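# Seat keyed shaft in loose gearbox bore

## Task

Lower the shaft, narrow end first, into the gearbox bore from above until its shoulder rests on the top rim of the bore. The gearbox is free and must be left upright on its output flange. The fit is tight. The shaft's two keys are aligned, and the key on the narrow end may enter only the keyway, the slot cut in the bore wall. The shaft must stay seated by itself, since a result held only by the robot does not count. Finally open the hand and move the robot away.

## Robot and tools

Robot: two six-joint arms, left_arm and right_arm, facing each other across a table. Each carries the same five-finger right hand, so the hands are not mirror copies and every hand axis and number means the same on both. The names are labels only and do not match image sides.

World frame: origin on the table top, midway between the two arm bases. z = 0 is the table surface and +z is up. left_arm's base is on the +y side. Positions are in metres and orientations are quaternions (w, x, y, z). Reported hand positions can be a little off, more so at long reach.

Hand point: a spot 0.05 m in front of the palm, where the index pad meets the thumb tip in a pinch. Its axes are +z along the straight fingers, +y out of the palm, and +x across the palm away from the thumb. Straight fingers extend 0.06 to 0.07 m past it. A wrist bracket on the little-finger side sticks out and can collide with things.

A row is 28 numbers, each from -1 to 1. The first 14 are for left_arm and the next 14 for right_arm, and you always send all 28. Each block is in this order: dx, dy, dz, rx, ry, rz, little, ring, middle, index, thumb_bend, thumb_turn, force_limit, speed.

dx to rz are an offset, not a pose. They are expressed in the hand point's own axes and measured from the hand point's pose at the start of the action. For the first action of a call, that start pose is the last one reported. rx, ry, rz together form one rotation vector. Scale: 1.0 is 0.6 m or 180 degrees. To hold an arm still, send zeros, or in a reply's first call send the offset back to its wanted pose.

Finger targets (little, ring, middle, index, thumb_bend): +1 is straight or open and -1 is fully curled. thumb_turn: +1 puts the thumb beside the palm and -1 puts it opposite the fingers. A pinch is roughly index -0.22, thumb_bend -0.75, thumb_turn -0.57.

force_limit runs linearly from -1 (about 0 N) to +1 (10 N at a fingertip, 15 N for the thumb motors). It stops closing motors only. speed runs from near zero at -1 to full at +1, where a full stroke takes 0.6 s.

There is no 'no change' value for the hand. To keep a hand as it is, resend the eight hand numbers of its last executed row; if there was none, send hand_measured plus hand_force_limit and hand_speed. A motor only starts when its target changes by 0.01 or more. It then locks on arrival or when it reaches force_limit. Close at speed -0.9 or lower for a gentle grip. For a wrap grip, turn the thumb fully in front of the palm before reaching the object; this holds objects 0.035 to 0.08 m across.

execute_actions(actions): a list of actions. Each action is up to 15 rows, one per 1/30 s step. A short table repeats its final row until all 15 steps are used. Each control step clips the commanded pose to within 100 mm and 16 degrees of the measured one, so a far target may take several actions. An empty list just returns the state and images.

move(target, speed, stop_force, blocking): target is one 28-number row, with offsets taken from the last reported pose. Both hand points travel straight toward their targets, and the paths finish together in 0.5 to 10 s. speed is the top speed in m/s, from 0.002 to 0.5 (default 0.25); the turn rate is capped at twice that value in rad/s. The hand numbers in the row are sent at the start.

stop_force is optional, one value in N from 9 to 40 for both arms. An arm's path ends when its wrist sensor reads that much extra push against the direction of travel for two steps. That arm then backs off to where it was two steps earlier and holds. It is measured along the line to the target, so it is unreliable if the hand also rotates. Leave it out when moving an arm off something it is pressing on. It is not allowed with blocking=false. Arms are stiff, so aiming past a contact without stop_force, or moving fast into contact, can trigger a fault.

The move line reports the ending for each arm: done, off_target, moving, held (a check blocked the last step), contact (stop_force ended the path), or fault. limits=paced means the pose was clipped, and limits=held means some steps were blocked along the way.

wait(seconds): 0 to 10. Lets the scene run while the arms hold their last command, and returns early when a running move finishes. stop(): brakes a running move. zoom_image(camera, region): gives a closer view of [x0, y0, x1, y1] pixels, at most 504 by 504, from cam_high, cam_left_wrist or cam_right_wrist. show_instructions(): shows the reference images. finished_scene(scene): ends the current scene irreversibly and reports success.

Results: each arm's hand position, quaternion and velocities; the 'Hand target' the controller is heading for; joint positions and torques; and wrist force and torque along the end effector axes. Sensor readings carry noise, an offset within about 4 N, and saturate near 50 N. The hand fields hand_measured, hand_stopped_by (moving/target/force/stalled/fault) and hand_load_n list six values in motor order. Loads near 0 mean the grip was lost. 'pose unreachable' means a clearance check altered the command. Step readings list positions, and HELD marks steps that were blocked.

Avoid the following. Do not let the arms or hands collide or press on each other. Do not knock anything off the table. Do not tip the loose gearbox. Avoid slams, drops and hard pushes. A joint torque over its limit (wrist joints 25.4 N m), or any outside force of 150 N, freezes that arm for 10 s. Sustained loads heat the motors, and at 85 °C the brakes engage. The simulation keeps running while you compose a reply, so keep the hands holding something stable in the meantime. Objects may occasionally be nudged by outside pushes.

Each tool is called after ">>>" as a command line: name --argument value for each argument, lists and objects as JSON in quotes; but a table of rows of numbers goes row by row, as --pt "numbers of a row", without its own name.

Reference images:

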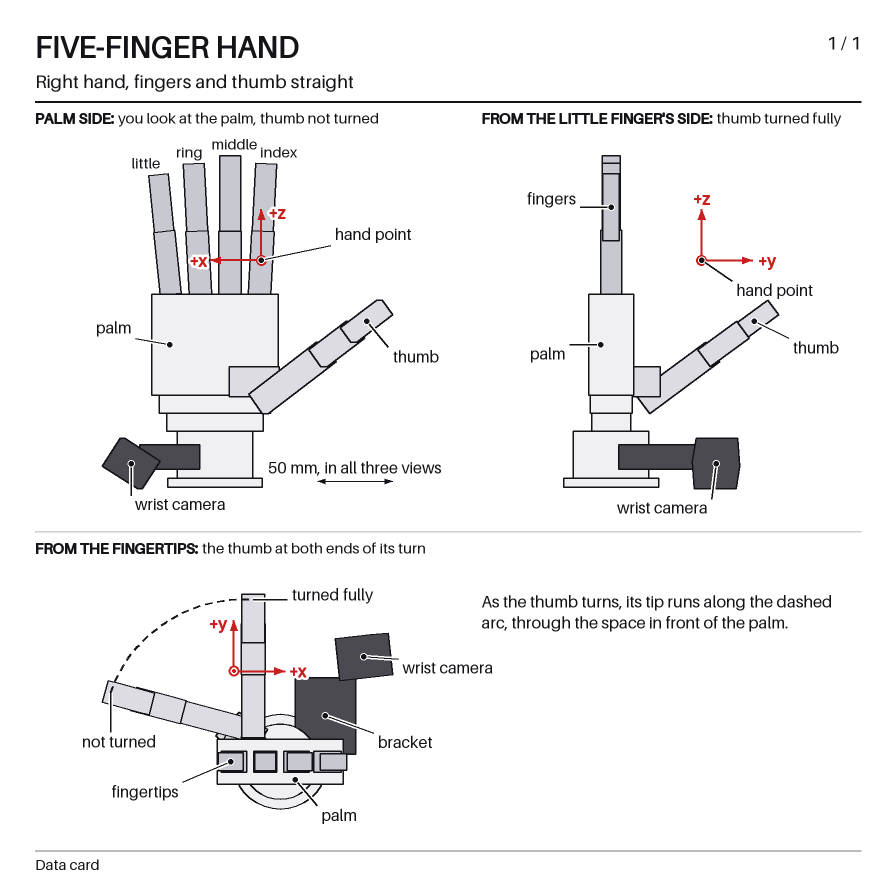

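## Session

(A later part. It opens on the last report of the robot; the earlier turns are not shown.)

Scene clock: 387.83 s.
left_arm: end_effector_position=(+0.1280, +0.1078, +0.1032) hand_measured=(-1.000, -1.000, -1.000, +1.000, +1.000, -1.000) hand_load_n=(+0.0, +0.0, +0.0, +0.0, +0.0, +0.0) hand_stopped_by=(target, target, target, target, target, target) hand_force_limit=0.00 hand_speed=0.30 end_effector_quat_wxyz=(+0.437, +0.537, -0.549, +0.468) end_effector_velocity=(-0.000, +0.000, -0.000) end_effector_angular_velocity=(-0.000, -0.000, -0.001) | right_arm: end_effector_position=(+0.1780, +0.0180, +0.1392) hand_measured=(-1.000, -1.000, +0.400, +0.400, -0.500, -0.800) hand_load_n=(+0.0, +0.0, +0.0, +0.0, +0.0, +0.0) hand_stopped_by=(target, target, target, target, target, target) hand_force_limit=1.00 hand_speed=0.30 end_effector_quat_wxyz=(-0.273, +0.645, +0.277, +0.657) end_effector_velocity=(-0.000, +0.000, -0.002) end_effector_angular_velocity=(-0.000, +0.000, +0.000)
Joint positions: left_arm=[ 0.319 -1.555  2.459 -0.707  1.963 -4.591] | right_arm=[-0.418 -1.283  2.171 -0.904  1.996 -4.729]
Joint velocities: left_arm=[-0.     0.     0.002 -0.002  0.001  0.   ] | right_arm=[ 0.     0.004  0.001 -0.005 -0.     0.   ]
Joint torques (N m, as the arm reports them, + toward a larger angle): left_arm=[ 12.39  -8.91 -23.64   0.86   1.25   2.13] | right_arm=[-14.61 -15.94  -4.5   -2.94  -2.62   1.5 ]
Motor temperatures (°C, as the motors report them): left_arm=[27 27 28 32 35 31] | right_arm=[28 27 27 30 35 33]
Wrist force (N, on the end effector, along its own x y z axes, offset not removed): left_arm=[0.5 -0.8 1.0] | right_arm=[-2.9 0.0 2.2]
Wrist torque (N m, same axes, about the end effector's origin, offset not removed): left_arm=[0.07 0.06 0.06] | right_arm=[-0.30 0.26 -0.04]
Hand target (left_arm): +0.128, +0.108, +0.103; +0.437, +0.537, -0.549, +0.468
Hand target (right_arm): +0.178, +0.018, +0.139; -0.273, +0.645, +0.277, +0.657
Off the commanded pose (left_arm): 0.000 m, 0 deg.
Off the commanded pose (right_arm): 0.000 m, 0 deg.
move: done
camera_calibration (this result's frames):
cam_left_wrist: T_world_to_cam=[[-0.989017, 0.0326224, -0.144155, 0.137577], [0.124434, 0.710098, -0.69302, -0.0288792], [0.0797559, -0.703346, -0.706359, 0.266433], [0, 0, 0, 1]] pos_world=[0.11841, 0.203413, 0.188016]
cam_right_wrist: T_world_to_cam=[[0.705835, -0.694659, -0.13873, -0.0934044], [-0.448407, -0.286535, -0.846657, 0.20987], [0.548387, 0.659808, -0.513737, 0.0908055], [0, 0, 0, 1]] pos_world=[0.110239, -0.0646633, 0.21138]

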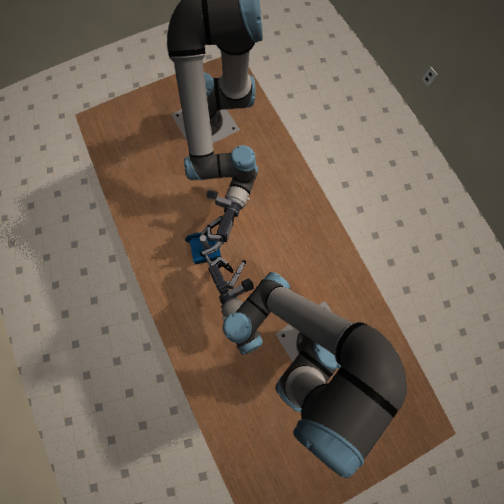

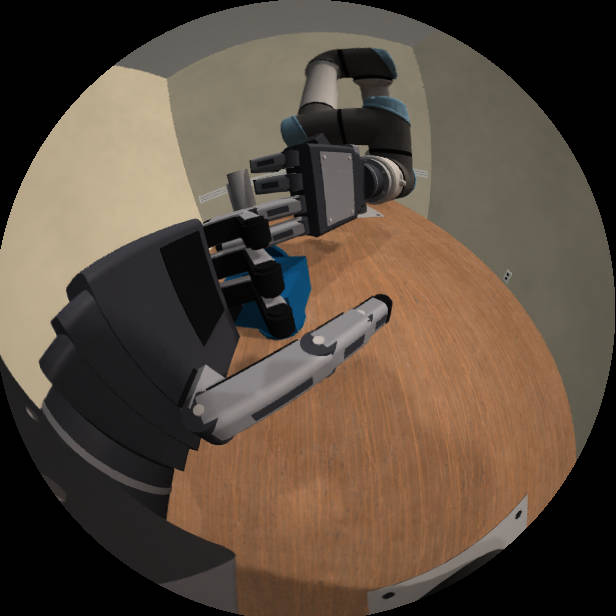

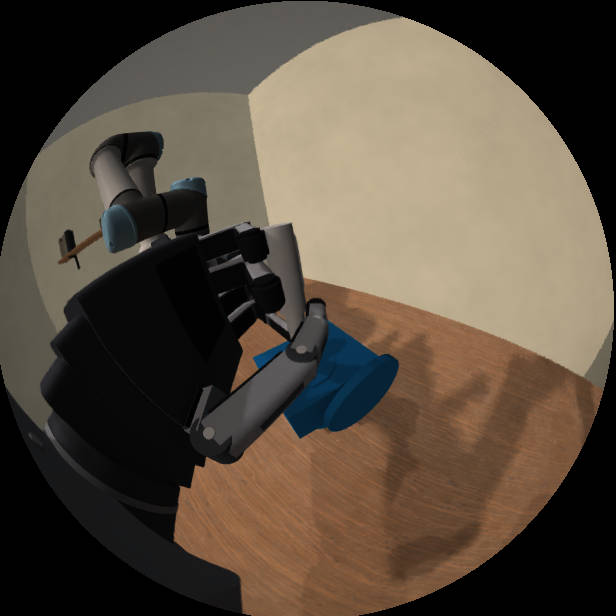

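>>> move --target '[0,0,0,0,0,0,-1,-1,-1,1,1,-1,0,0.3,-0.016,0,0,0,0,0,-1,-1,0.4,0.4,-0.5,-0.8,1,0.3]' --speed 0.01

>>> move --target '[0,0,0,0,0,0,-1,-1,-1,1,1,-1,0,0.3,0,0,0.011,0,0,0,-1,-1,0.4,-0.4,-0.5,-0.8,1,-0.75]' --speed 0.005

>>> move --target '[-0.015,0,0.0025,0,0,0,-1,-1,-1,1,1,-1,0,0.3,0,0,0,0,0,0,-1,-1,-0.4,-0.4,-0.5,-0.8,1,-0.6]' --speed 0.003 --stop_force 12

>>> zoom_image --camera "cam_right_wrist" --region '[210,200,370,400]'

Scene clock: 389.27 s.
left_arm: end_effector_position=(+0.1280, +0.1078, +0.1032) hand_measured=(-1.000, -1.000, -1.000, +1.000, +1.000, -1.000) hand_load_n=(+0.0, +0.0, +0.0, +0.0, +0.0, +0.0) hand_stopped_by=(target, target, target, target, target, target) hand_force_limit=0.00 hand_speed=0.30 end_effector_quat_wxyz=(+0.437, +0.537, -0.549, +0.468) end_effector_velocity=(-0.000, -0.001, +0.000) end_effector_angular_velocity=(-0.001, -0.001, -0.001) | right_arm: end_effector_position=(+0.1782, +0.0180, +0.1297) hand_measured=(-1.000, -1.000, +0.400, +0.400, -0.500, -0.800) hand_load_n=(+0.0, +0.0, +0.0, +0.0, +0.0, +0.0) hand_stopped_by=(target, target, target, target, target, target) hand_force_limit=1.00 hand_speed=0.30 end_effector_quat_wxyz=(-0.273, +0.645, +0.277, +0.657) end_effector_velocity=(+0.000, +0.000, -0.001) end_effector_angular_velocity=(+0.003, -0.001, -0.000)
Joint positions: left_arm=[ 0.319 -1.555  2.459 -0.707  1.963 -4.591] | right_arm=[-0.419 -1.262  2.178 -0.932  1.996 -4.729]
Joint velocities: left_arm=[-0.001  0.    -0.001 -0.    -0.001  0.   ] | right_arm=[-0.     0.003  0.001 -0.007  0.    -0.   ]
Joint torques (N m, as the arm reports them, + toward a larger angle): left_arm=[ 12.34  -8.56 -22.     0.95   1.17   2.  ] | right_arm=[-15.11 -17.35  -4.73  -3.14  -2.66   1.51]
Motor temperatures (°C, as the motors report them): left_arm=[27 27 28 32 35 31] | right_arm=[28 27 27 30 35 33]
Wrist force (N, on the end effector, along its own x y z axes, offset not removed): left_arm=[-5.0 0.6 3.1] | right_arm=[0.6 -0.2 -2.9]
Wrist torque (N m, same axes, about the end effector's origin, offset not removed): left_arm=[-0.21 0.76 -0.17] | right_arm=[0.09 0.06 0.15]
Hand target (left_arm): +0.128, +0.108, +0.103; +0.437, +0.537, -0.549, +0.468
Hand target (right_arm): +0.178, +0.018, +0.130; -0.273, +0.645, +0.277, +0.657
Off the commanded pose (left_arm): 0.000 m, 0 deg.
Off the commanded pose (right_arm): 0.000 m, 0 deg.
move: done
camera_calibration (this result's frames):
cam_left_wrist: T_world_to_cam=[[-0.989017, 0.0326224, -0.144154, 0.137577], [0.124434, 0.710099, -0.69302, -0.0288793], [0.0797558, -0.703346, -0.706359, 0.266433], [0, 0, 0, 1]] pos_world=[0.11841, 0.203413, 0.188016]
cam_right_wrist: T_world_to_cam=[[0.705831, -0.69466, -0.138743, -0.0948281], [-0.448425, -0.286538, -0.846647, 0.201909], [0.548376, 0.659806, -0.51375, 0.0858113], [0, 0, 0, 1]] pos_world=[0.110417, -0.0646375, 0.201875]

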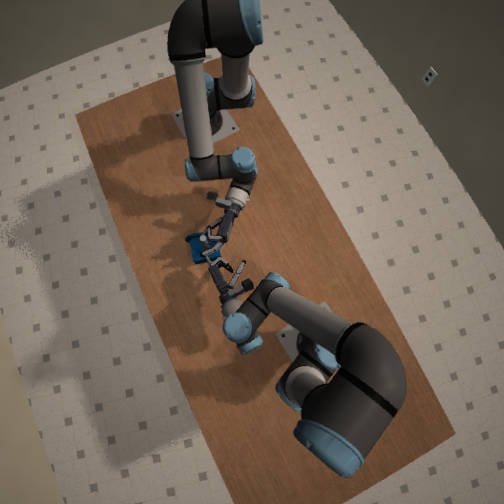

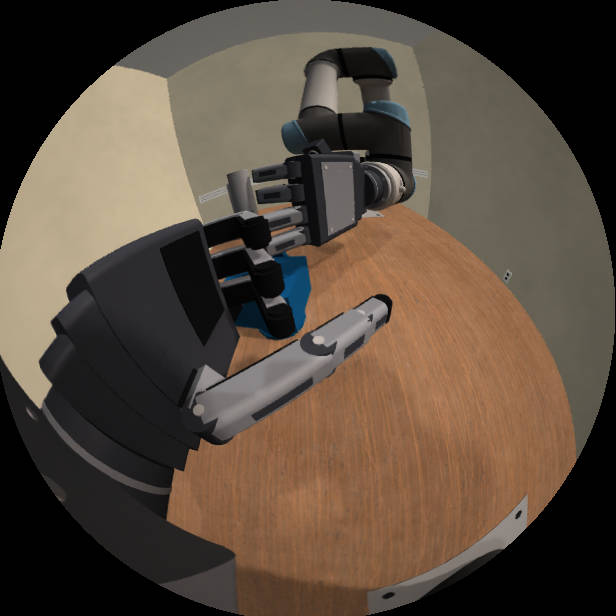

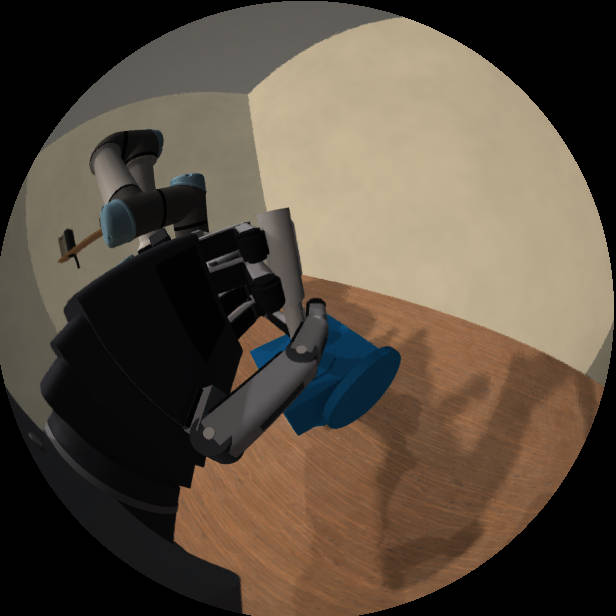

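Scene clock: 390.97 s.
left_arm: end_effector_position=(+0.1280, +0.1077, +0.1032) hand_measured=(-1.000, -1.000, -1.000, +1.000, +1.000, -1.000) hand_load_n=(+0.0, +0.0, +0.0, +0.0, +0.0, +0.0) hand_stopped_by=(target, target, target, target, target, target) hand_force_limit=0.00 hand_speed=0.30 end_effector_quat_wxyz=(+0.437, +0.537, -0.549, +0.468) end_effector_velocity=(+0.000, -0.000, +0.000) end_effector_angular_velocity=(+0.000, +0.001, +0.001) | right_arm: end_effector_position=(+0.1828, +0.0227, +0.1298) hand_measured=(-1.000, -1.000, +0.400, -0.192, -0.500, -0.800) hand_load_n=(+0.0, +0.0, +0.0, +3.5, +0.0, +0.0) hand_stopped_by=(target, target, target, force, target, target) hand_force_limit=1.00 hand_speed=-0.75 end_effector_quat_wxyz=(-0.273, +0.645, +0.277, +0.657) end_effector_velocity=(-0.000, -0.000, -0.000) end_effector_angular_velocity=(-0.002, +0.000, +0.001)
Joint positions: left_arm=[ 0.319 -1.555  2.459 -0.707  1.963 -4.591] | right_arm=[-0.426 -1.253  2.165 -0.927  1.988 -4.729]
Joint velocities: left_arm=[ 0.    -0.    -0.     0.    -0.001 -0.001] | right_arm=[ 0.    -0.     0.001  0.001 -0.    -0.   ]
Joint torques (N m, as the arm reports them, + toward a larger angle): left_arm=[ 12.07  -8.05 -10.29   0.89   0.99   2.  ] | right_arm=[-13.64 -16.97 -22.86  -0.5   -2.25   1.62]
Motor temperatures (°C, as the motors report them): left_arm=[27 27 28 32 35 31] | right_arm=[28 27 27 30 35 33]
Wrist force (N, on the end effector, along its own x y z axes, offset not removed): left_arm=[-5.3 0.9 0.0] | right_arm=[0.1 -2.7 7.2]
Wrist torque (N m, same axes, about the end effector's origin, offset not removed): left_arm=[0.03 0.94 -0.33] | right_arm=[-0.68 0.18 0.16]
Hand target (left_arm): +0.128, +0.108, +0.103; +0.437, +0.537, -0.549, +0.468
Hand target (right_arm): +0.183, +0.023, +0.130; -0.273, +0.645, +0.277, +0.657
Off the commanded pose (left_arm): 0.000 m, 0 deg.
Off the commanded pose (right_arm): 0.000 m, 0 deg.
move: done
camera_calibration (this result's frames):
cam_left_wrist: T_world_to_cam=[[-0.989012, 0.0326189, -0.14419, 0.137602], [0.124462, 0.710043, -0.693071, -0.0288221], [0.079774, -0.703402, -0.706301, 0.266429], [0, 0, 0, 1]] pos_world=[0.118423, 0.203383, 0.188044]
cam_right_wrist: T_world_to_cam=[[0.705811, -0.694688, -0.138709, -0.0948041], [-0.448479, -0.286621, -0.84659, 0.205371], [0.548359, 0.65974, -0.513853, 0.0802403], [0, 0, 0, 1]] pos_world=[0.115018, -0.0599334, 0.201947]

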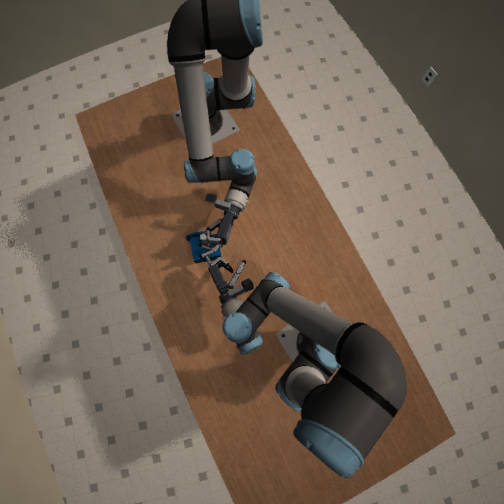

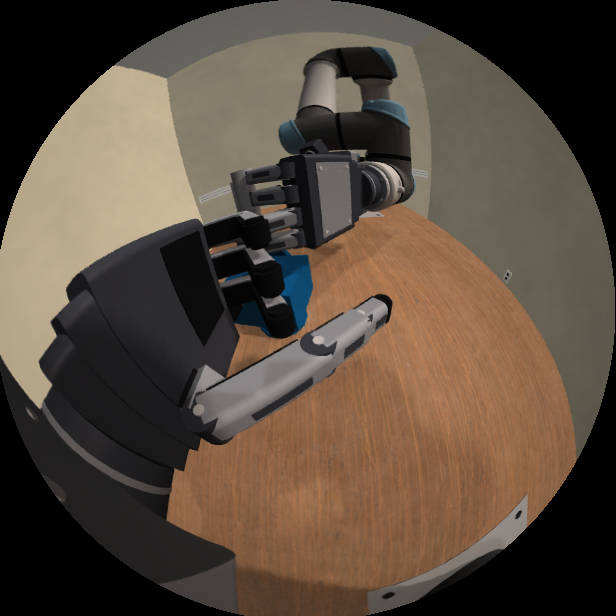

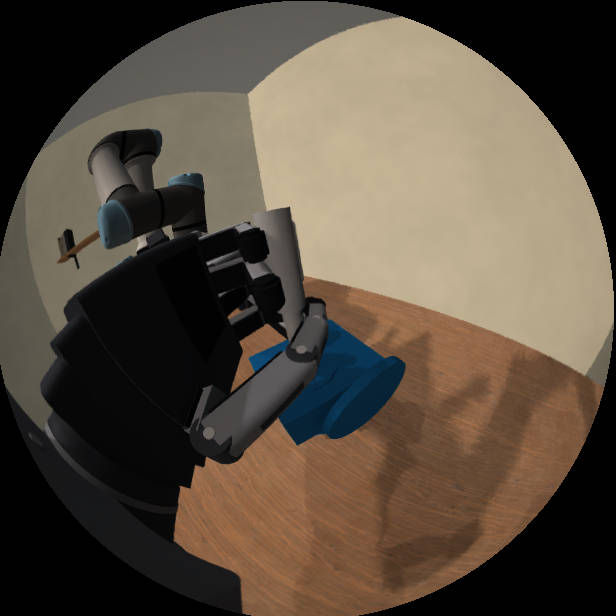

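Scene clock: 392.17 s.
left_arm: end_effector_position=(+0.1281, +0.1078, +0.1013) hand_measured=(-1.000, -1.000, -1.000, +1.000, +1.000, -1.000) hand_load_n=(+0.0, +0.0, +0.0, -1.0, +0.0, +0.0) hand_stopped_by=(target, target, target, target, target, target) hand_force_limit=0.00 hand_speed=0.30 end_effector_quat_wxyz=(+0.437, +0.537, -0.549, +0.468) end_effector_velocity=(-0.000, -0.000, +0.001) end_effector_angular_velocity=(-0.001, -0.002, -0.001) | right_arm: end_effector_position=(+0.1828, +0.0227, +0.1298) hand_measured=(-1.000, -1.000, -0.214, -0.194, -0.500, -0.800) hand_load_n=(+0.0, -1.5, +9.5, +0.0, +0.5, +0.0) hand_stopped_by=(target, target, force, force, target, target) hand_force_limit=1.00 hand_speed=-0.60 end_effector_quat_wxyz=(-0.273, +0.645, +0.277, +0.657) end_effector_velocity=(+0.000, +0.000, +0.000) end_effector_angular_velocity=(-0.001, +0.000, -0.000)
Joint positions: left_arm=[ 0.32  -1.549  2.461 -0.715  1.963 -4.591] | right_arm=[-0.426 -1.253  2.164 -0.927  1.988 -4.729]
Joint velocities: left_arm=[-0.    -0.002 -0.     0.001  0.     0.001] | right_arm=[-0.    -0.    -0.001  0.001  0.    -0.   ]
Joint torques (N m, as the arm reports them, + toward a larger angle): left_arm=[  4.61 -17.07 -18.14   3.26  -0.52   1.68] | right_arm=[-11.93 -17.48 -18.17  -0.83  -1.27   1.44]
Motor temperatures (°C, as the motors report them): left_arm=[27 27 28 32 35 31] | right_arm=[28 27 27 30 35 33]
Wrist force (N, on the end effector, along its own x y z axes, offset not removed): left_arm=[4.9 -0.7 5.2] | right_arm=[1.5 -0.7 12.4]
Wrist torque (N m, same axes, about the end effector's origin, offset not removed): left_arm=[-0.51 0.91 0.08] | right_arm=[-0.43 0.08 -0.15]
Hand target (left_arm): +0.128, +0.108, +0.101; +0.437, +0.537, -0.549, +0.468
Hand target (right_arm): +0.183, +0.023, +0.130; -0.273, +0.645, +0.277, +0.657
Off the commanded pose (left_arm): 0.007 m, 0 deg.
Off the commanded pose (right_arm): 0.000 m, 0 deg.
move: contact (left_arm)
camera_calibration (this result's frames):
cam_left_wrist: T_world_to_cam=[[-0.989011, 0.0326228, -0.144197, 0.137408], [0.12447, 0.710044, -0.693069, -0.0302217], [0.0797763, -0.703401, -0.706302, 0.265098], [0, 0, 0, 1]] pos_world=[0.118512, 0.203446, 0.186107]
cam_right_wrist: T_world_to_cam=[[0.705811, -0.694684, -0.138725, -0.0947963], [-0.448468, -0.286588, -0.846607, 0.205395], [0.548368, 0.659759, -0.51382, 0.0802258], [0, 0, 0, 1]] pos_world=[0.115028, -0.0599193, 0.20196]

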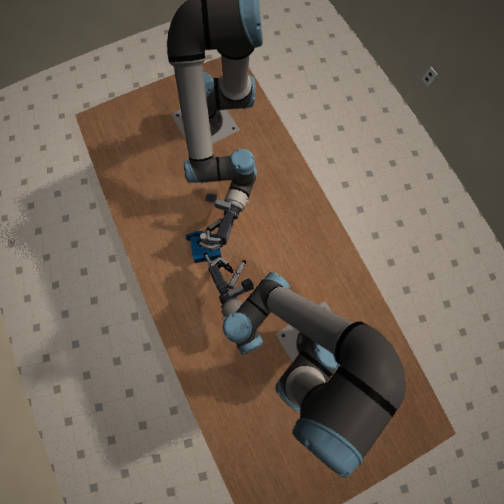

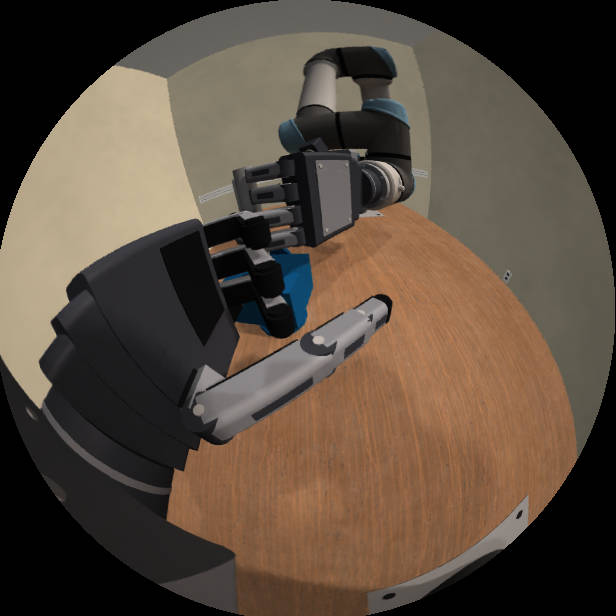

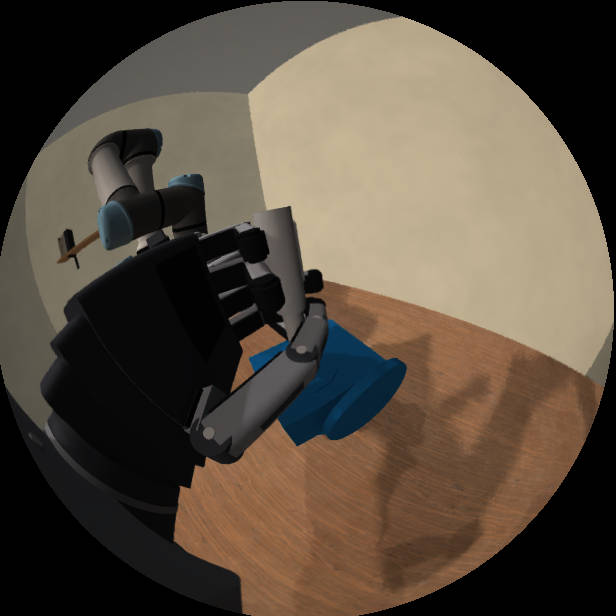

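Region (210, 200, 370, 400) of cam_right_wrist's 616x616 image, scaled by 2.520, with more detail than that image has; it fills the left 403 columns of this view, and the rest is white.

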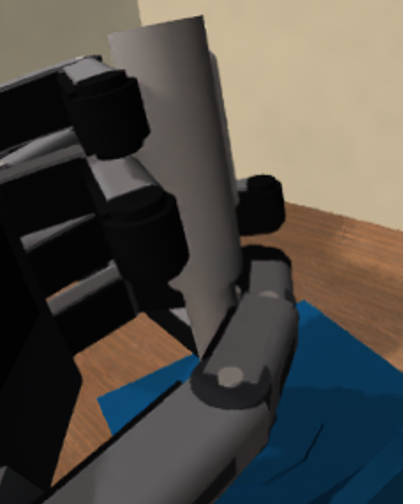

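>>> move --target '[0,0,0,0,0,0,-1,-1,-1,1,1,-1,0,0.3,0,0,0,0,0,0,-1,-1,-0.6,-0.6,-0.95,-0.8,1,-0.6]'

>>> move --target '[0,0,0,0,0,0,-1,-1,-1,1,1,-1,0,0.3,0.016,0,0,0,0,0,-1,-1,-0.6,-0.6,-0.95,-0.8,1,-0.6]' --speed 0.003 --stop_force 38

>>> zoom_image --camera "cam_right_wrist" --region '[210,200,370,400]'

Scene clock: 393.07 s.
left_arm: end_effector_position=(+0.1281, +0.1078, +0.1013) hand_measured=(-1.000, -1.000, -1.000, +1.000, +1.000, -1.000) hand_load_n=(+0.0, +0.0, +0.0, +0.0, +0.0, +0.0) hand_stopped_by=(target, target, target, target, target, target) hand_force_limit=0.00 hand_speed=0.30 end_effector_quat_wxyz=(+0.437, +0.537, -0.549, +0.468) end_effector_velocity=(-0.001, +0.001, -0.001) end_effector_angular_velocity=(+0.002, -0.000, -0.001) | right_arm: end_effector_position=(+0.1828, +0.0227, +0.1298) hand_measured=(-1.000, -1.000, -0.216, -0.252, -0.582, -0.800) hand_load_n=(+0.0, -2.5, +5.0, +3.5, +13.5, +2.5) hand_stopped_by=(target, target, force, force, force, target) hand_force_limit=1.00 hand_speed=-0.60 end_effector_quat_wxyz=(-0.273, +0.645, +0.277, +0.657) end_effector_velocity=(+0.000, -0.001, -0.000) end_effector_angular_velocity=(+0.000, -0.000, -0.002)
Joint positions: left_arm=[ 0.32  -1.549  2.461 -0.715  1.963 -4.591] | right_arm=[-0.426 -1.253  2.164 -0.927  1.988 -4.729]
Joint velocities: left_arm=[-0.001  0.001  0.002 -0.001  0.     0.001] | right_arm=[-0.    -0.     0.    -0.     0.001 -0.   ]
Joint torques (N m, as the arm reports them, + toward a larger angle): left_arm=[ 2.26 -8.76 -4.74 -2.95  0.22  1.42] | right_arm=[-11.77 -21.56 -16.01  -0.84  -0.91   1.45]
Motor temperatures (°C, as the motors report them): left_arm=[27 27 28 32 35 31] | right_arm=[28 27 27 30 35 33]
Wrist force (N, on the end effector, along its own x y z axes, offset not removed): left_arm=[-3.9 1.0 -1.6] | right_arm=[-2.7 -0.6 0.3]
Wrist torque (N m, same axes, about the end effector's origin, offset not removed): left_arm=[0.34 0.54 -0.17] | right_arm=[-0.33 0.37 -0.23]
Hand target (left_arm): +0.128, +0.108, +0.101; +0.437, +0.537, -0.549, +0.468
Hand target (right_arm): +0.183, +0.023, +0.130; -0.273, +0.645, +0.277, +0.657
Off the commanded pose (left_arm): 0.000 m, 0 deg.
Off the commanded pose (right_arm): 0.000 m, 0 deg.
move: done
camera_calibration (this result's frames):
cam_left_wrist: T_world_to_cam=[[-0.989009, 0.0325756, -0.144223, 0.137439], [0.124457, 0.710025, -0.693091, -0.0301876], [0.0798239, -0.703423, -0.706275, 0.265091], [0, 0, 0, 1]] pos_world=[0.118525, 0.203428, 0.186126]
cam_right_wrist: T_world_to_cam=[[0.70581, -0.694687, -0.138717, -0.094799], [-0.448474, -0.286604, -0.846599, 0.205386], [0.548364, 0.659749, -0.513837, 0.0802236], [0, 0, 0, 1]] pos_world=[0.115029, -0.0599186, 0.201951]

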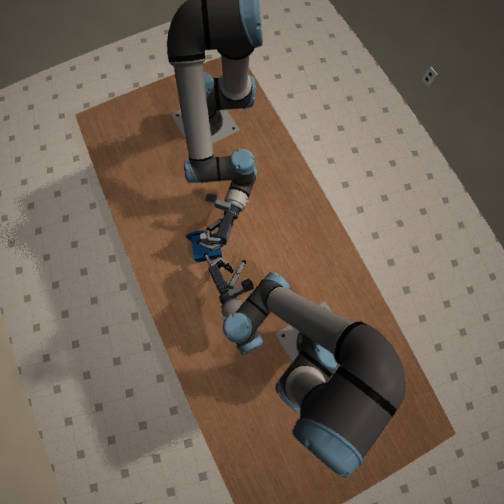

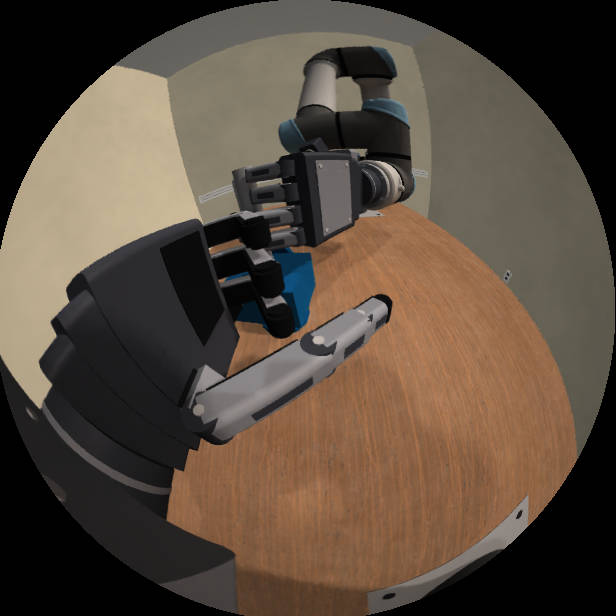

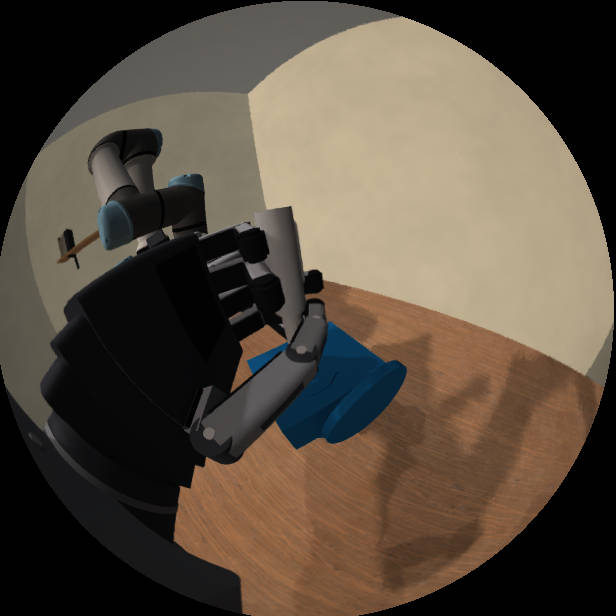

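Scene clock: 396.50 s.
left_arm: end_effector_position=(+0.1281, +0.1078, +0.1013) hand_measured=(-1.000, -1.000, -1.000, +1.000, +1.000, -1.000) hand_load_n=(+0.0, +0.0, +0.0, +0.0, +0.0, +0.0) hand_stopped_by=(target, target, target, target, target, target) hand_force_limit=0.00 hand_speed=0.30 end_effector_quat_wxyz=(+0.437, +0.537, -0.549, +0.468) end_effector_velocity=(+0.000, +0.000, -0.000) end_effector_angular_velocity=(+0.000, -0.002, +0.000) | right_arm: end_effector_position=(+0.1826, +0.0227, +0.1394) hand_measured=(-1.000, -1.000, -0.216, -0.252, -0.582, -0.800) hand_load_n=(+0.0, +0.0, +0.0, +5.5, +8.0, +1.0) hand_stopped_by=(target, target, force, force, force, target) hand_force_limit=1.00 hand_speed=-0.60 end_effector_quat_wxyz=(-0.273, +0.645, +0.277, +0.657) end_effector_velocity=(+0.000, +0.000, +0.001) end_effector_angular_velocity=(-0.000, -0.000, +0.000)
Joint positions: left_arm=[ 0.32  -1.549  2.461 -0.715  1.963 -4.591] | right_arm=[-0.426 -1.274  2.158 -0.899  1.989 -4.729]
Joint velocities: left_arm=[ 0.    -0.001  0.     0.    -0.001  0.002] | right_arm=[-0.    -0.001 -0.001  0.002 -0.    -0.   ]
Joint torques (N m, as the arm reports them, + toward a larger angle): left_arm=[  2.19 -18.28 -23.26   0.16   0.51   1.42] | right_arm=[ 12.84 -33.36 -26.16  -0.22   2.41  -1.44]
Motor temperatures (°C, as the motors report them): left_arm=[27 27 28 32 35 31] | right_arm=[28 28 27 30 35 33]
Wrist force (N, on the end effector, along its own x y z axes, offset not removed): left_arm=[-1.7 -3.2 -0.8] | right_arm=[-1.0 1.2 -2.2]
Wrist torque (N m, same axes, about the end effector's origin, offset not removed): left_arm=[-0.33 0.19 -0.22] | right_arm=[0.05 0.46 0.20]
Hand target (left_arm): +0.128, +0.108, +0.101; +0.437, +0.537, -0.549, +0.468
Hand target (right_arm): +0.183, +0.023, +0.139; -0.273, +0.645, +0.277, +0.657
Off the commanded pose (left_arm): 0.000 m, 0 deg.
Off the commanded pose (right_arm): 0.000 m, 0 deg.
move: done
camera_calibration (this result's frames):
cam_left_wrist: T_world_to_cam=[[-0.989009, 0.0325749, -0.144226, 0.13744], [0.124459, 0.710021, -0.693095, -0.0301863], [0.0798256, -0.703427, -0.706271, 0.26509], [0, 0, 0, 1]] pos_world=[0.118525, 0.203427, 0.186125]
cam_right_wrist: T_world_to_cam=[[0.705811, -0.694686, -0.138715, -0.0933636], [-0.44847, -0.286602, -0.846601, 0.213405], [0.548367, 0.65975, -0.513833, 0.0852574], [0, 0, 0, 1]] pos_world=[0.11485, -0.0599447, 0.211526]

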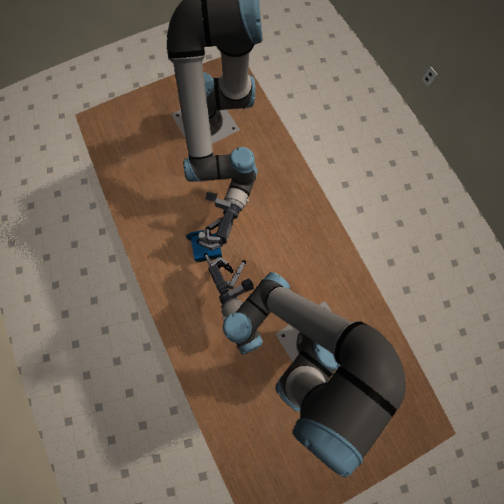

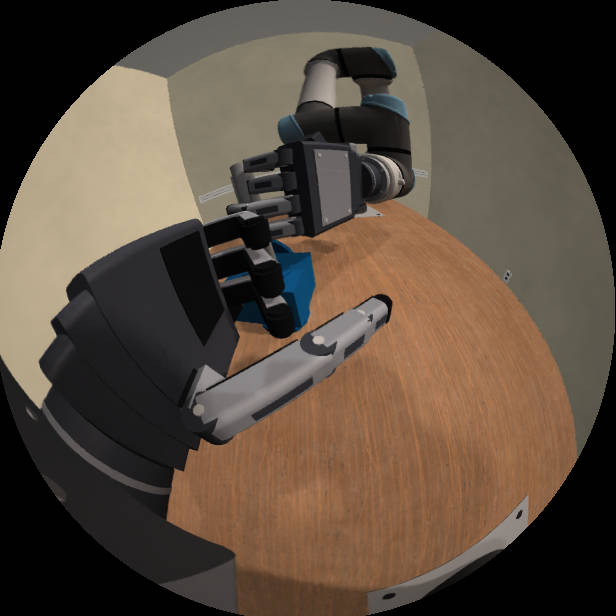

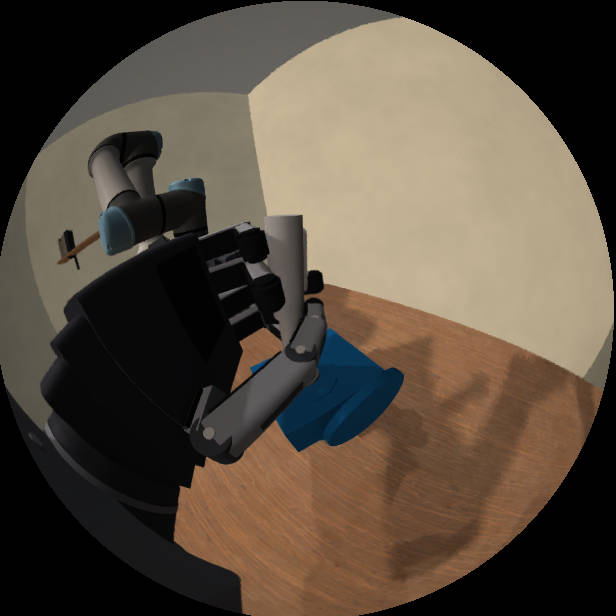

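Region (210, 200, 370, 400) of cam_right_wrist's 616x616 image, scaled by 2.520, with more detail than that image has; it fills the left 403 columns of this view, and the rest is white.

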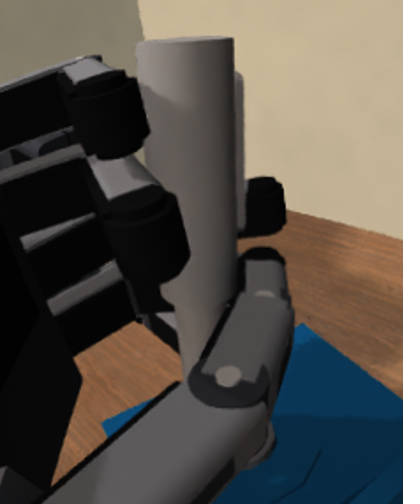

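>>> move --target '[0.03,-0.12,-0.05,0,0,0,-1,-1,-1,1,1,-1,0,0.3,0.035,0,0,0,0,0,-1,-1,-0.65,-0.6,-0.95,-0.8,0,-0.85]' --speed 0.04

>>> zoom_image --camera "cam_left_wrist" --region '[250,100,430,300]'

>>> zoom_image --camera "cam_right_wrist" --region '[230,200,410,440]'

Scene clock: 398.97 s.
left_arm: end_effector_position=(+0.1985, +0.1349, +0.1276) hand_measured=(-1.000, -1.000, -1.000, +1.000, +1.000, -1.000) hand_load_n=(+0.0, +0.0, +0.0, +0.0, +0.0, +0.0) hand_stopped_by=(target, target, target, target, target, target) hand_force_limit=0.00 hand_speed=0.30 end_effector_quat_wxyz=(+0.437, +0.537, -0.550, +0.468) end_effector_velocity=(+0.001, +0.000, +0.000) end_effector_angular_velocity=(+0.001, +0.001, -0.000) | right_arm: end_effector_position=(+0.1823, +0.0226, +0.1604) hand_measured=(-1.000, -1.000, -0.356, -0.252, -0.582, -0.800) hand_load_n=(+0.0, -2.5, +4.5, +5.0, +8.5, +3.0) hand_stopped_by=(target, target, force, force, force, target) hand_force_limit=0.00 hand_speed=-0.85 end_effector_quat_wxyz=(-0.273, +0.645, +0.277, +0.657) end_effector_velocity=(-0.000, -0.000, +0.000) end_effector_angular_velocity=(-0.001, +0.000, -0.001)
Joint positions: left_arm=[ 0.609 -1.487  2.294 -0.573  2.245 -4.519] | right_arm=[-0.425 -1.319  2.141 -0.837  1.99  -4.729]
Joint velocities: left_arm=[ 0.004  0.002 -0.004  0.004  0.005  0.001] | right_arm=[ 0.001 -0.001 -0.     0.002  0.002  0.   ]
Joint torques (N m, as the arm reports them, + toward a larger angle): left_arm=[ 11.94 -12.7  -24.22   1.23   1.99   2.24] | right_arm=[ 12.47 -33.53 -28.79  -0.57   2.5   -1.28]
Motor temperatures (°C, as the motors report them): left_arm=[27 27 28 32 35 31] | right_arm=[28 28 27 30 35 33]
Wrist force (N, on the end effector, along its own x y z axes, offset not removed): left_arm=[-4.3 1.1 -1.7] | right_arm=[-4.2 -2.4 1.0]
Wrist torque (N m, same axes, about the end effector's origin, offset not removed): left_arm=[0.41 0.56 -0.27] | right_arm=[-0.46 0.37 0.04]
Hand target (left_arm): +0.199, +0.135, +0.128; +0.437, +0.537, -0.550, +0.468
Hand target (right_arm): +0.182, +0.023, +0.160; -0.273, +0.645, +0.277, +0.657
Off the commanded pose (left_arm): 0.000 m, 0 deg.
Off the commanded pose (right_arm): 0.000 m, 0 deg.
move: done
camera_calibration (this result's frames):
cam_left_wrist: T_world_to_cam=[[-0.988929, 0.0325637, -0.144773, 0.210034], [0.124808, 0.71025, -0.692797, -0.0401936], [0.0802647, -0.703196, -0.706451, 0.297046], [0, 0, 0, 1]] pos_world=[0.188883, 0.230589, 0.212409]
cam_right_wrist: T_world_to_cam=[[0.705813, -0.694688, -0.138695, -0.0902214], [-0.448455, -0.286612, -0.846606, 0.230976], [0.548375, 0.659744, -0.513831, 0.0962907], [0, 0, 0, 1]] pos_world=[0.114459, -0.0600024, 0.23251]

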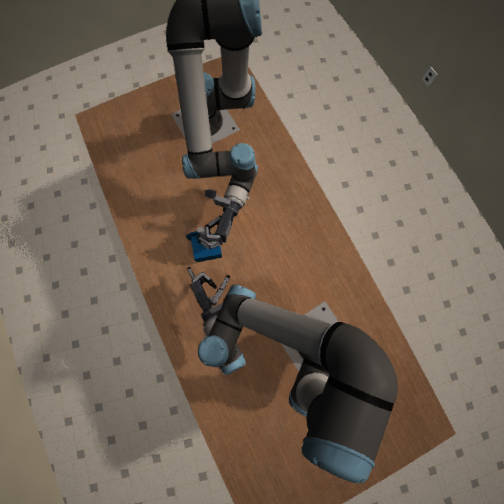

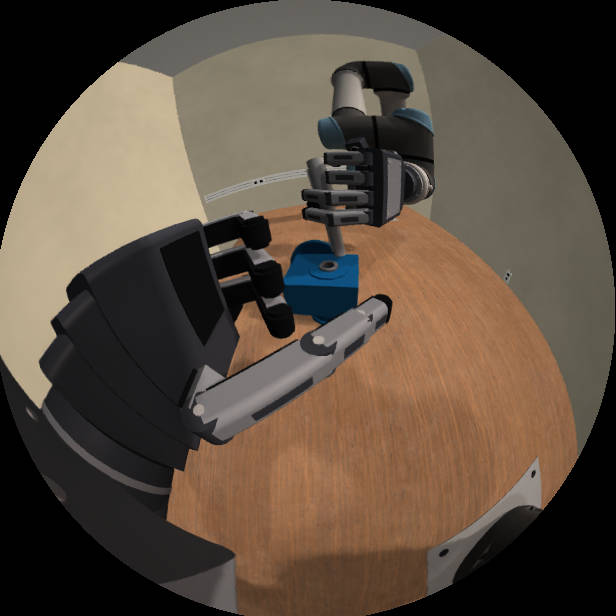

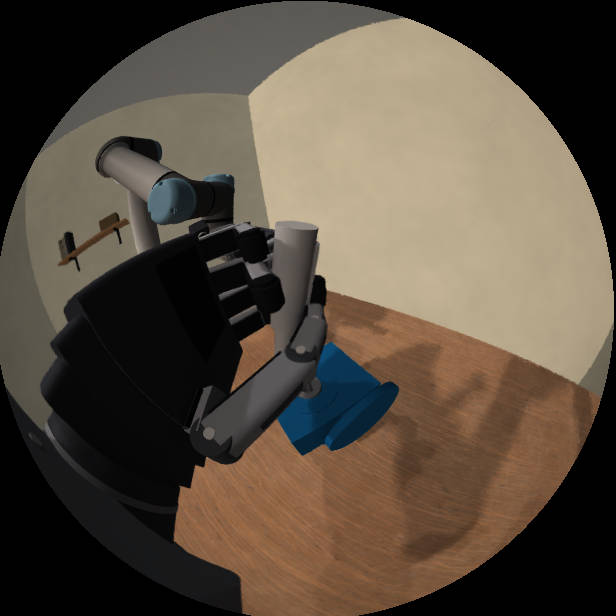

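Region (250, 100, 430, 300) of cam_left_wrist's 616x616 image, scaled by 2.520, with more detail than that image has; it fills the left 454 columns of this view, and the rest is white.

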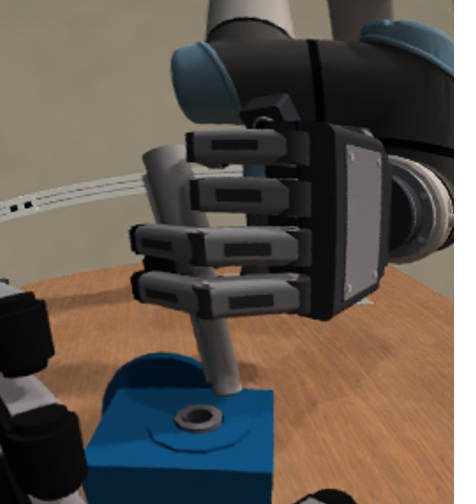

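Region (230, 200, 410, 440) of cam_right_wrist's 616x616 image, scaled by 2.100, with more detail than that image has; it fills the left 378 columns of this view, and the rest is white.

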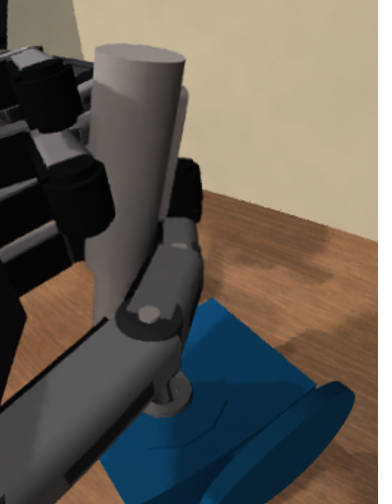

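>>> move --target '[0,0,0,0,0,0,-1,-1,-1,1,1,-1,0,0.3,0.03,0,0,0,-0.05,-0.1,-1,-1,-0.65,-0.6,-0.95,-0.8,0,-0.85]' --speed 0.08

>>> zoom_image --camera "cam_left_wrist" --region '[250,100,430,300]'

>>> zoom_image --camera "cam_high" --region '[160,190,260,300]'

Scene clock: 401.90 s.
left_arm: end_effector_position=(+0.1985, +0.1349, +0.1276) hand_measured=(-1.000, -1.000, -1.000, +1.000, +1.000, -1.000) hand_load_n=(+0.0, +0.0, +0.0, +0.0, +0.0, +0.0) hand_stopped_by=(target, target, target, target, target, target) hand_force_limit=0.00 hand_speed=0.30 end_effector_quat_wxyz=(+0.437, +0.537, -0.550, +0.468) end_effector_velocity=(+0.000, +0.000, +0.000) end_effector_angular_velocity=(-0.001, -0.000, +0.003) | right_arm: end_effector_position=(+0.1819, +0.0225, +0.1783) hand_measured=(-1.000, -1.000, -0.356, -0.252, -0.582, -0.800) hand_load_n=(+0.0, -2.5, +4.5, +5.0, +8.0, +3.0) hand_stopped_by=(target, target, force, force, force, target) hand_force_limit=0.00 hand_speed=-0.85 end_effector_quat_wxyz=(-0.145, +0.644, +0.394, +0.640) end_effector_velocity=(-0.000, +0.000, +0.001) end_effector_angular_velocity=(-0.006, -0.003, -0.000)
Joint positions: left_arm=[ 0.609 -1.487  2.294 -0.573  2.245 -4.519] | right_arm=[-0.4   -1.323  2.024 -0.544  2.036 -4.968]
Joint velocities: left_arm=[ 0.001 -0.001  0.001 -0.001 -0.002 -0.001] | right_arm=[ 0.001  0.001 -0.003  0.005  0.002 -0.005]
Joint torques (N m, as the arm reports them, + toward a larger angle): left_arm=[-10.43 -25.22  -6.24  -2.72  -1.69  -1.54] | right_arm=[ 12.61 -17.68 -29.72  -0.08   2.47  -1.65]
Motor temperatures (°C, as the motors report them): left_arm=[27 27 28 32 35 31] | right_arm=[28 28 27 30 35 33]
Wrist force (N, on the end effector, along its own x y z axes, offset not removed): left_arm=[-4.0 -1.1 -0.8] | right_arm=[-1.3 -0.1 0.2]
Wrist torque (N m, same axes, about the end effector's origin, offset not removed): left_arm=[-0.22 0.83 -0.07] | right_arm=[-0.04 0.15 0.28]
Hand target (left_arm): +0.199, +0.135, +0.128; +0.437, +0.537, -0.550, +0.468
Hand target (right_arm): +0.182, +0.023, +0.178; -0.145, +0.644, +0.394, +0.640
Off the commanded pose (left_arm): 0.000 m, 0 deg.
Off the commanded pose (right_arm): 0.000 m, 0 deg.
move: done
camera_calibration (this result's frames):
cam_left_wrist: T_world_to_cam=[[-0.988929, 0.0325637, -0.144772, 0.210034], [0.124808, 0.71025, -0.692797, -0.0401936], [0.0802646, -0.703196, -0.706451, 0.297046], [0, 0, 0, 1]] pos_world=[0.188883, 0.23059, 0.21241]
cam_right_wrist: T_world_to_cam=[[0.699358, -0.692963, 0.175217, -0.142409], [-0.357891, -0.551683, -0.753366, 0.218891], [0.618719, 0.464164, -0.633829, 0.118792], [0, 0, 0, 1]] pos_world=[0.104435, -0.0330643, 0.265152]

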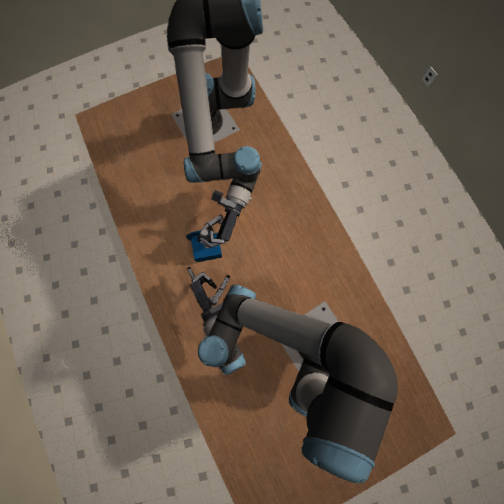

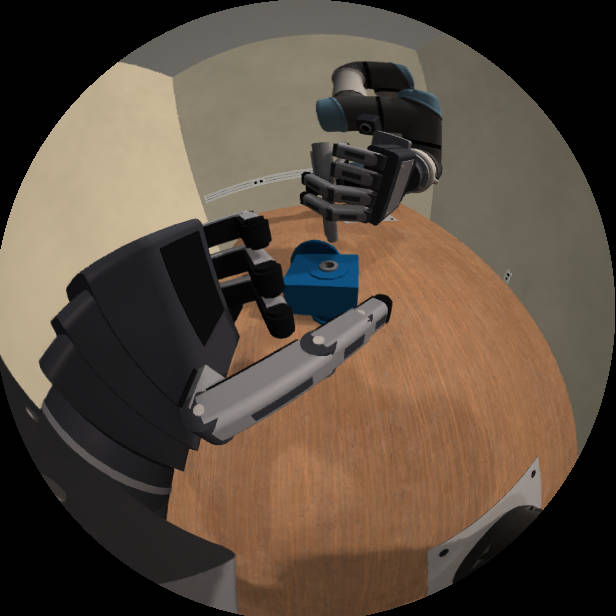

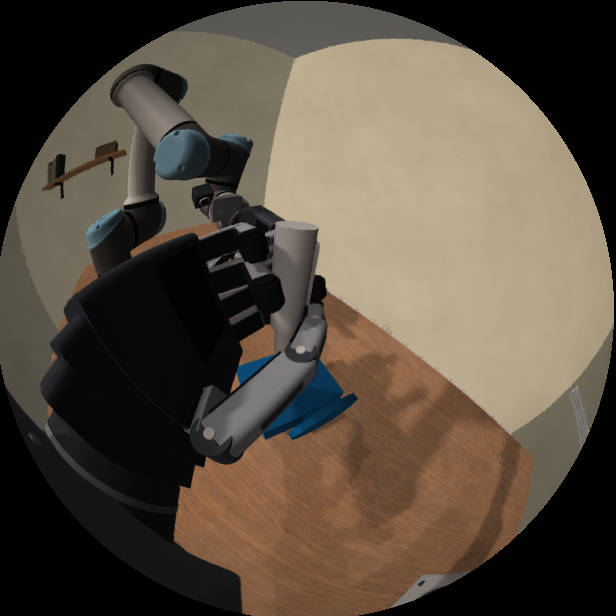

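Region (250, 100, 430, 300) of cam_left_wrist's 616x616 image, scaled by 2.520, with more detail than that image has; it fills the left 454 columns of this view, and the rest is white.

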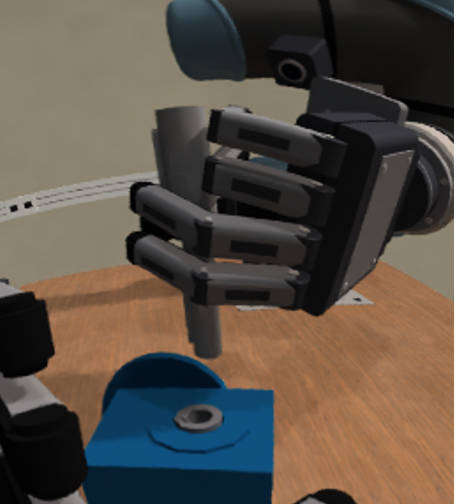

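Region (160, 190, 260, 300) of cam_high's 504x504 image, scaled by 4.582, with more detail than that image has; it fills the left 458 columns of this view, and the rest is white.

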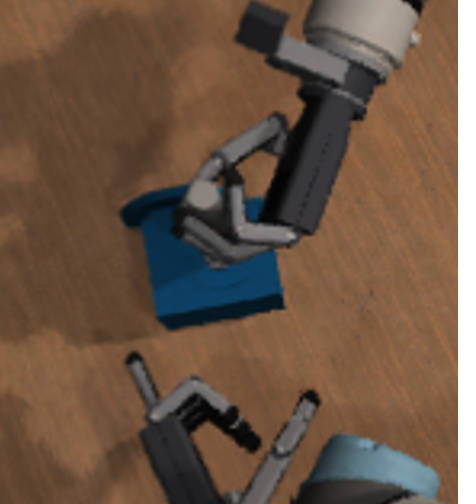

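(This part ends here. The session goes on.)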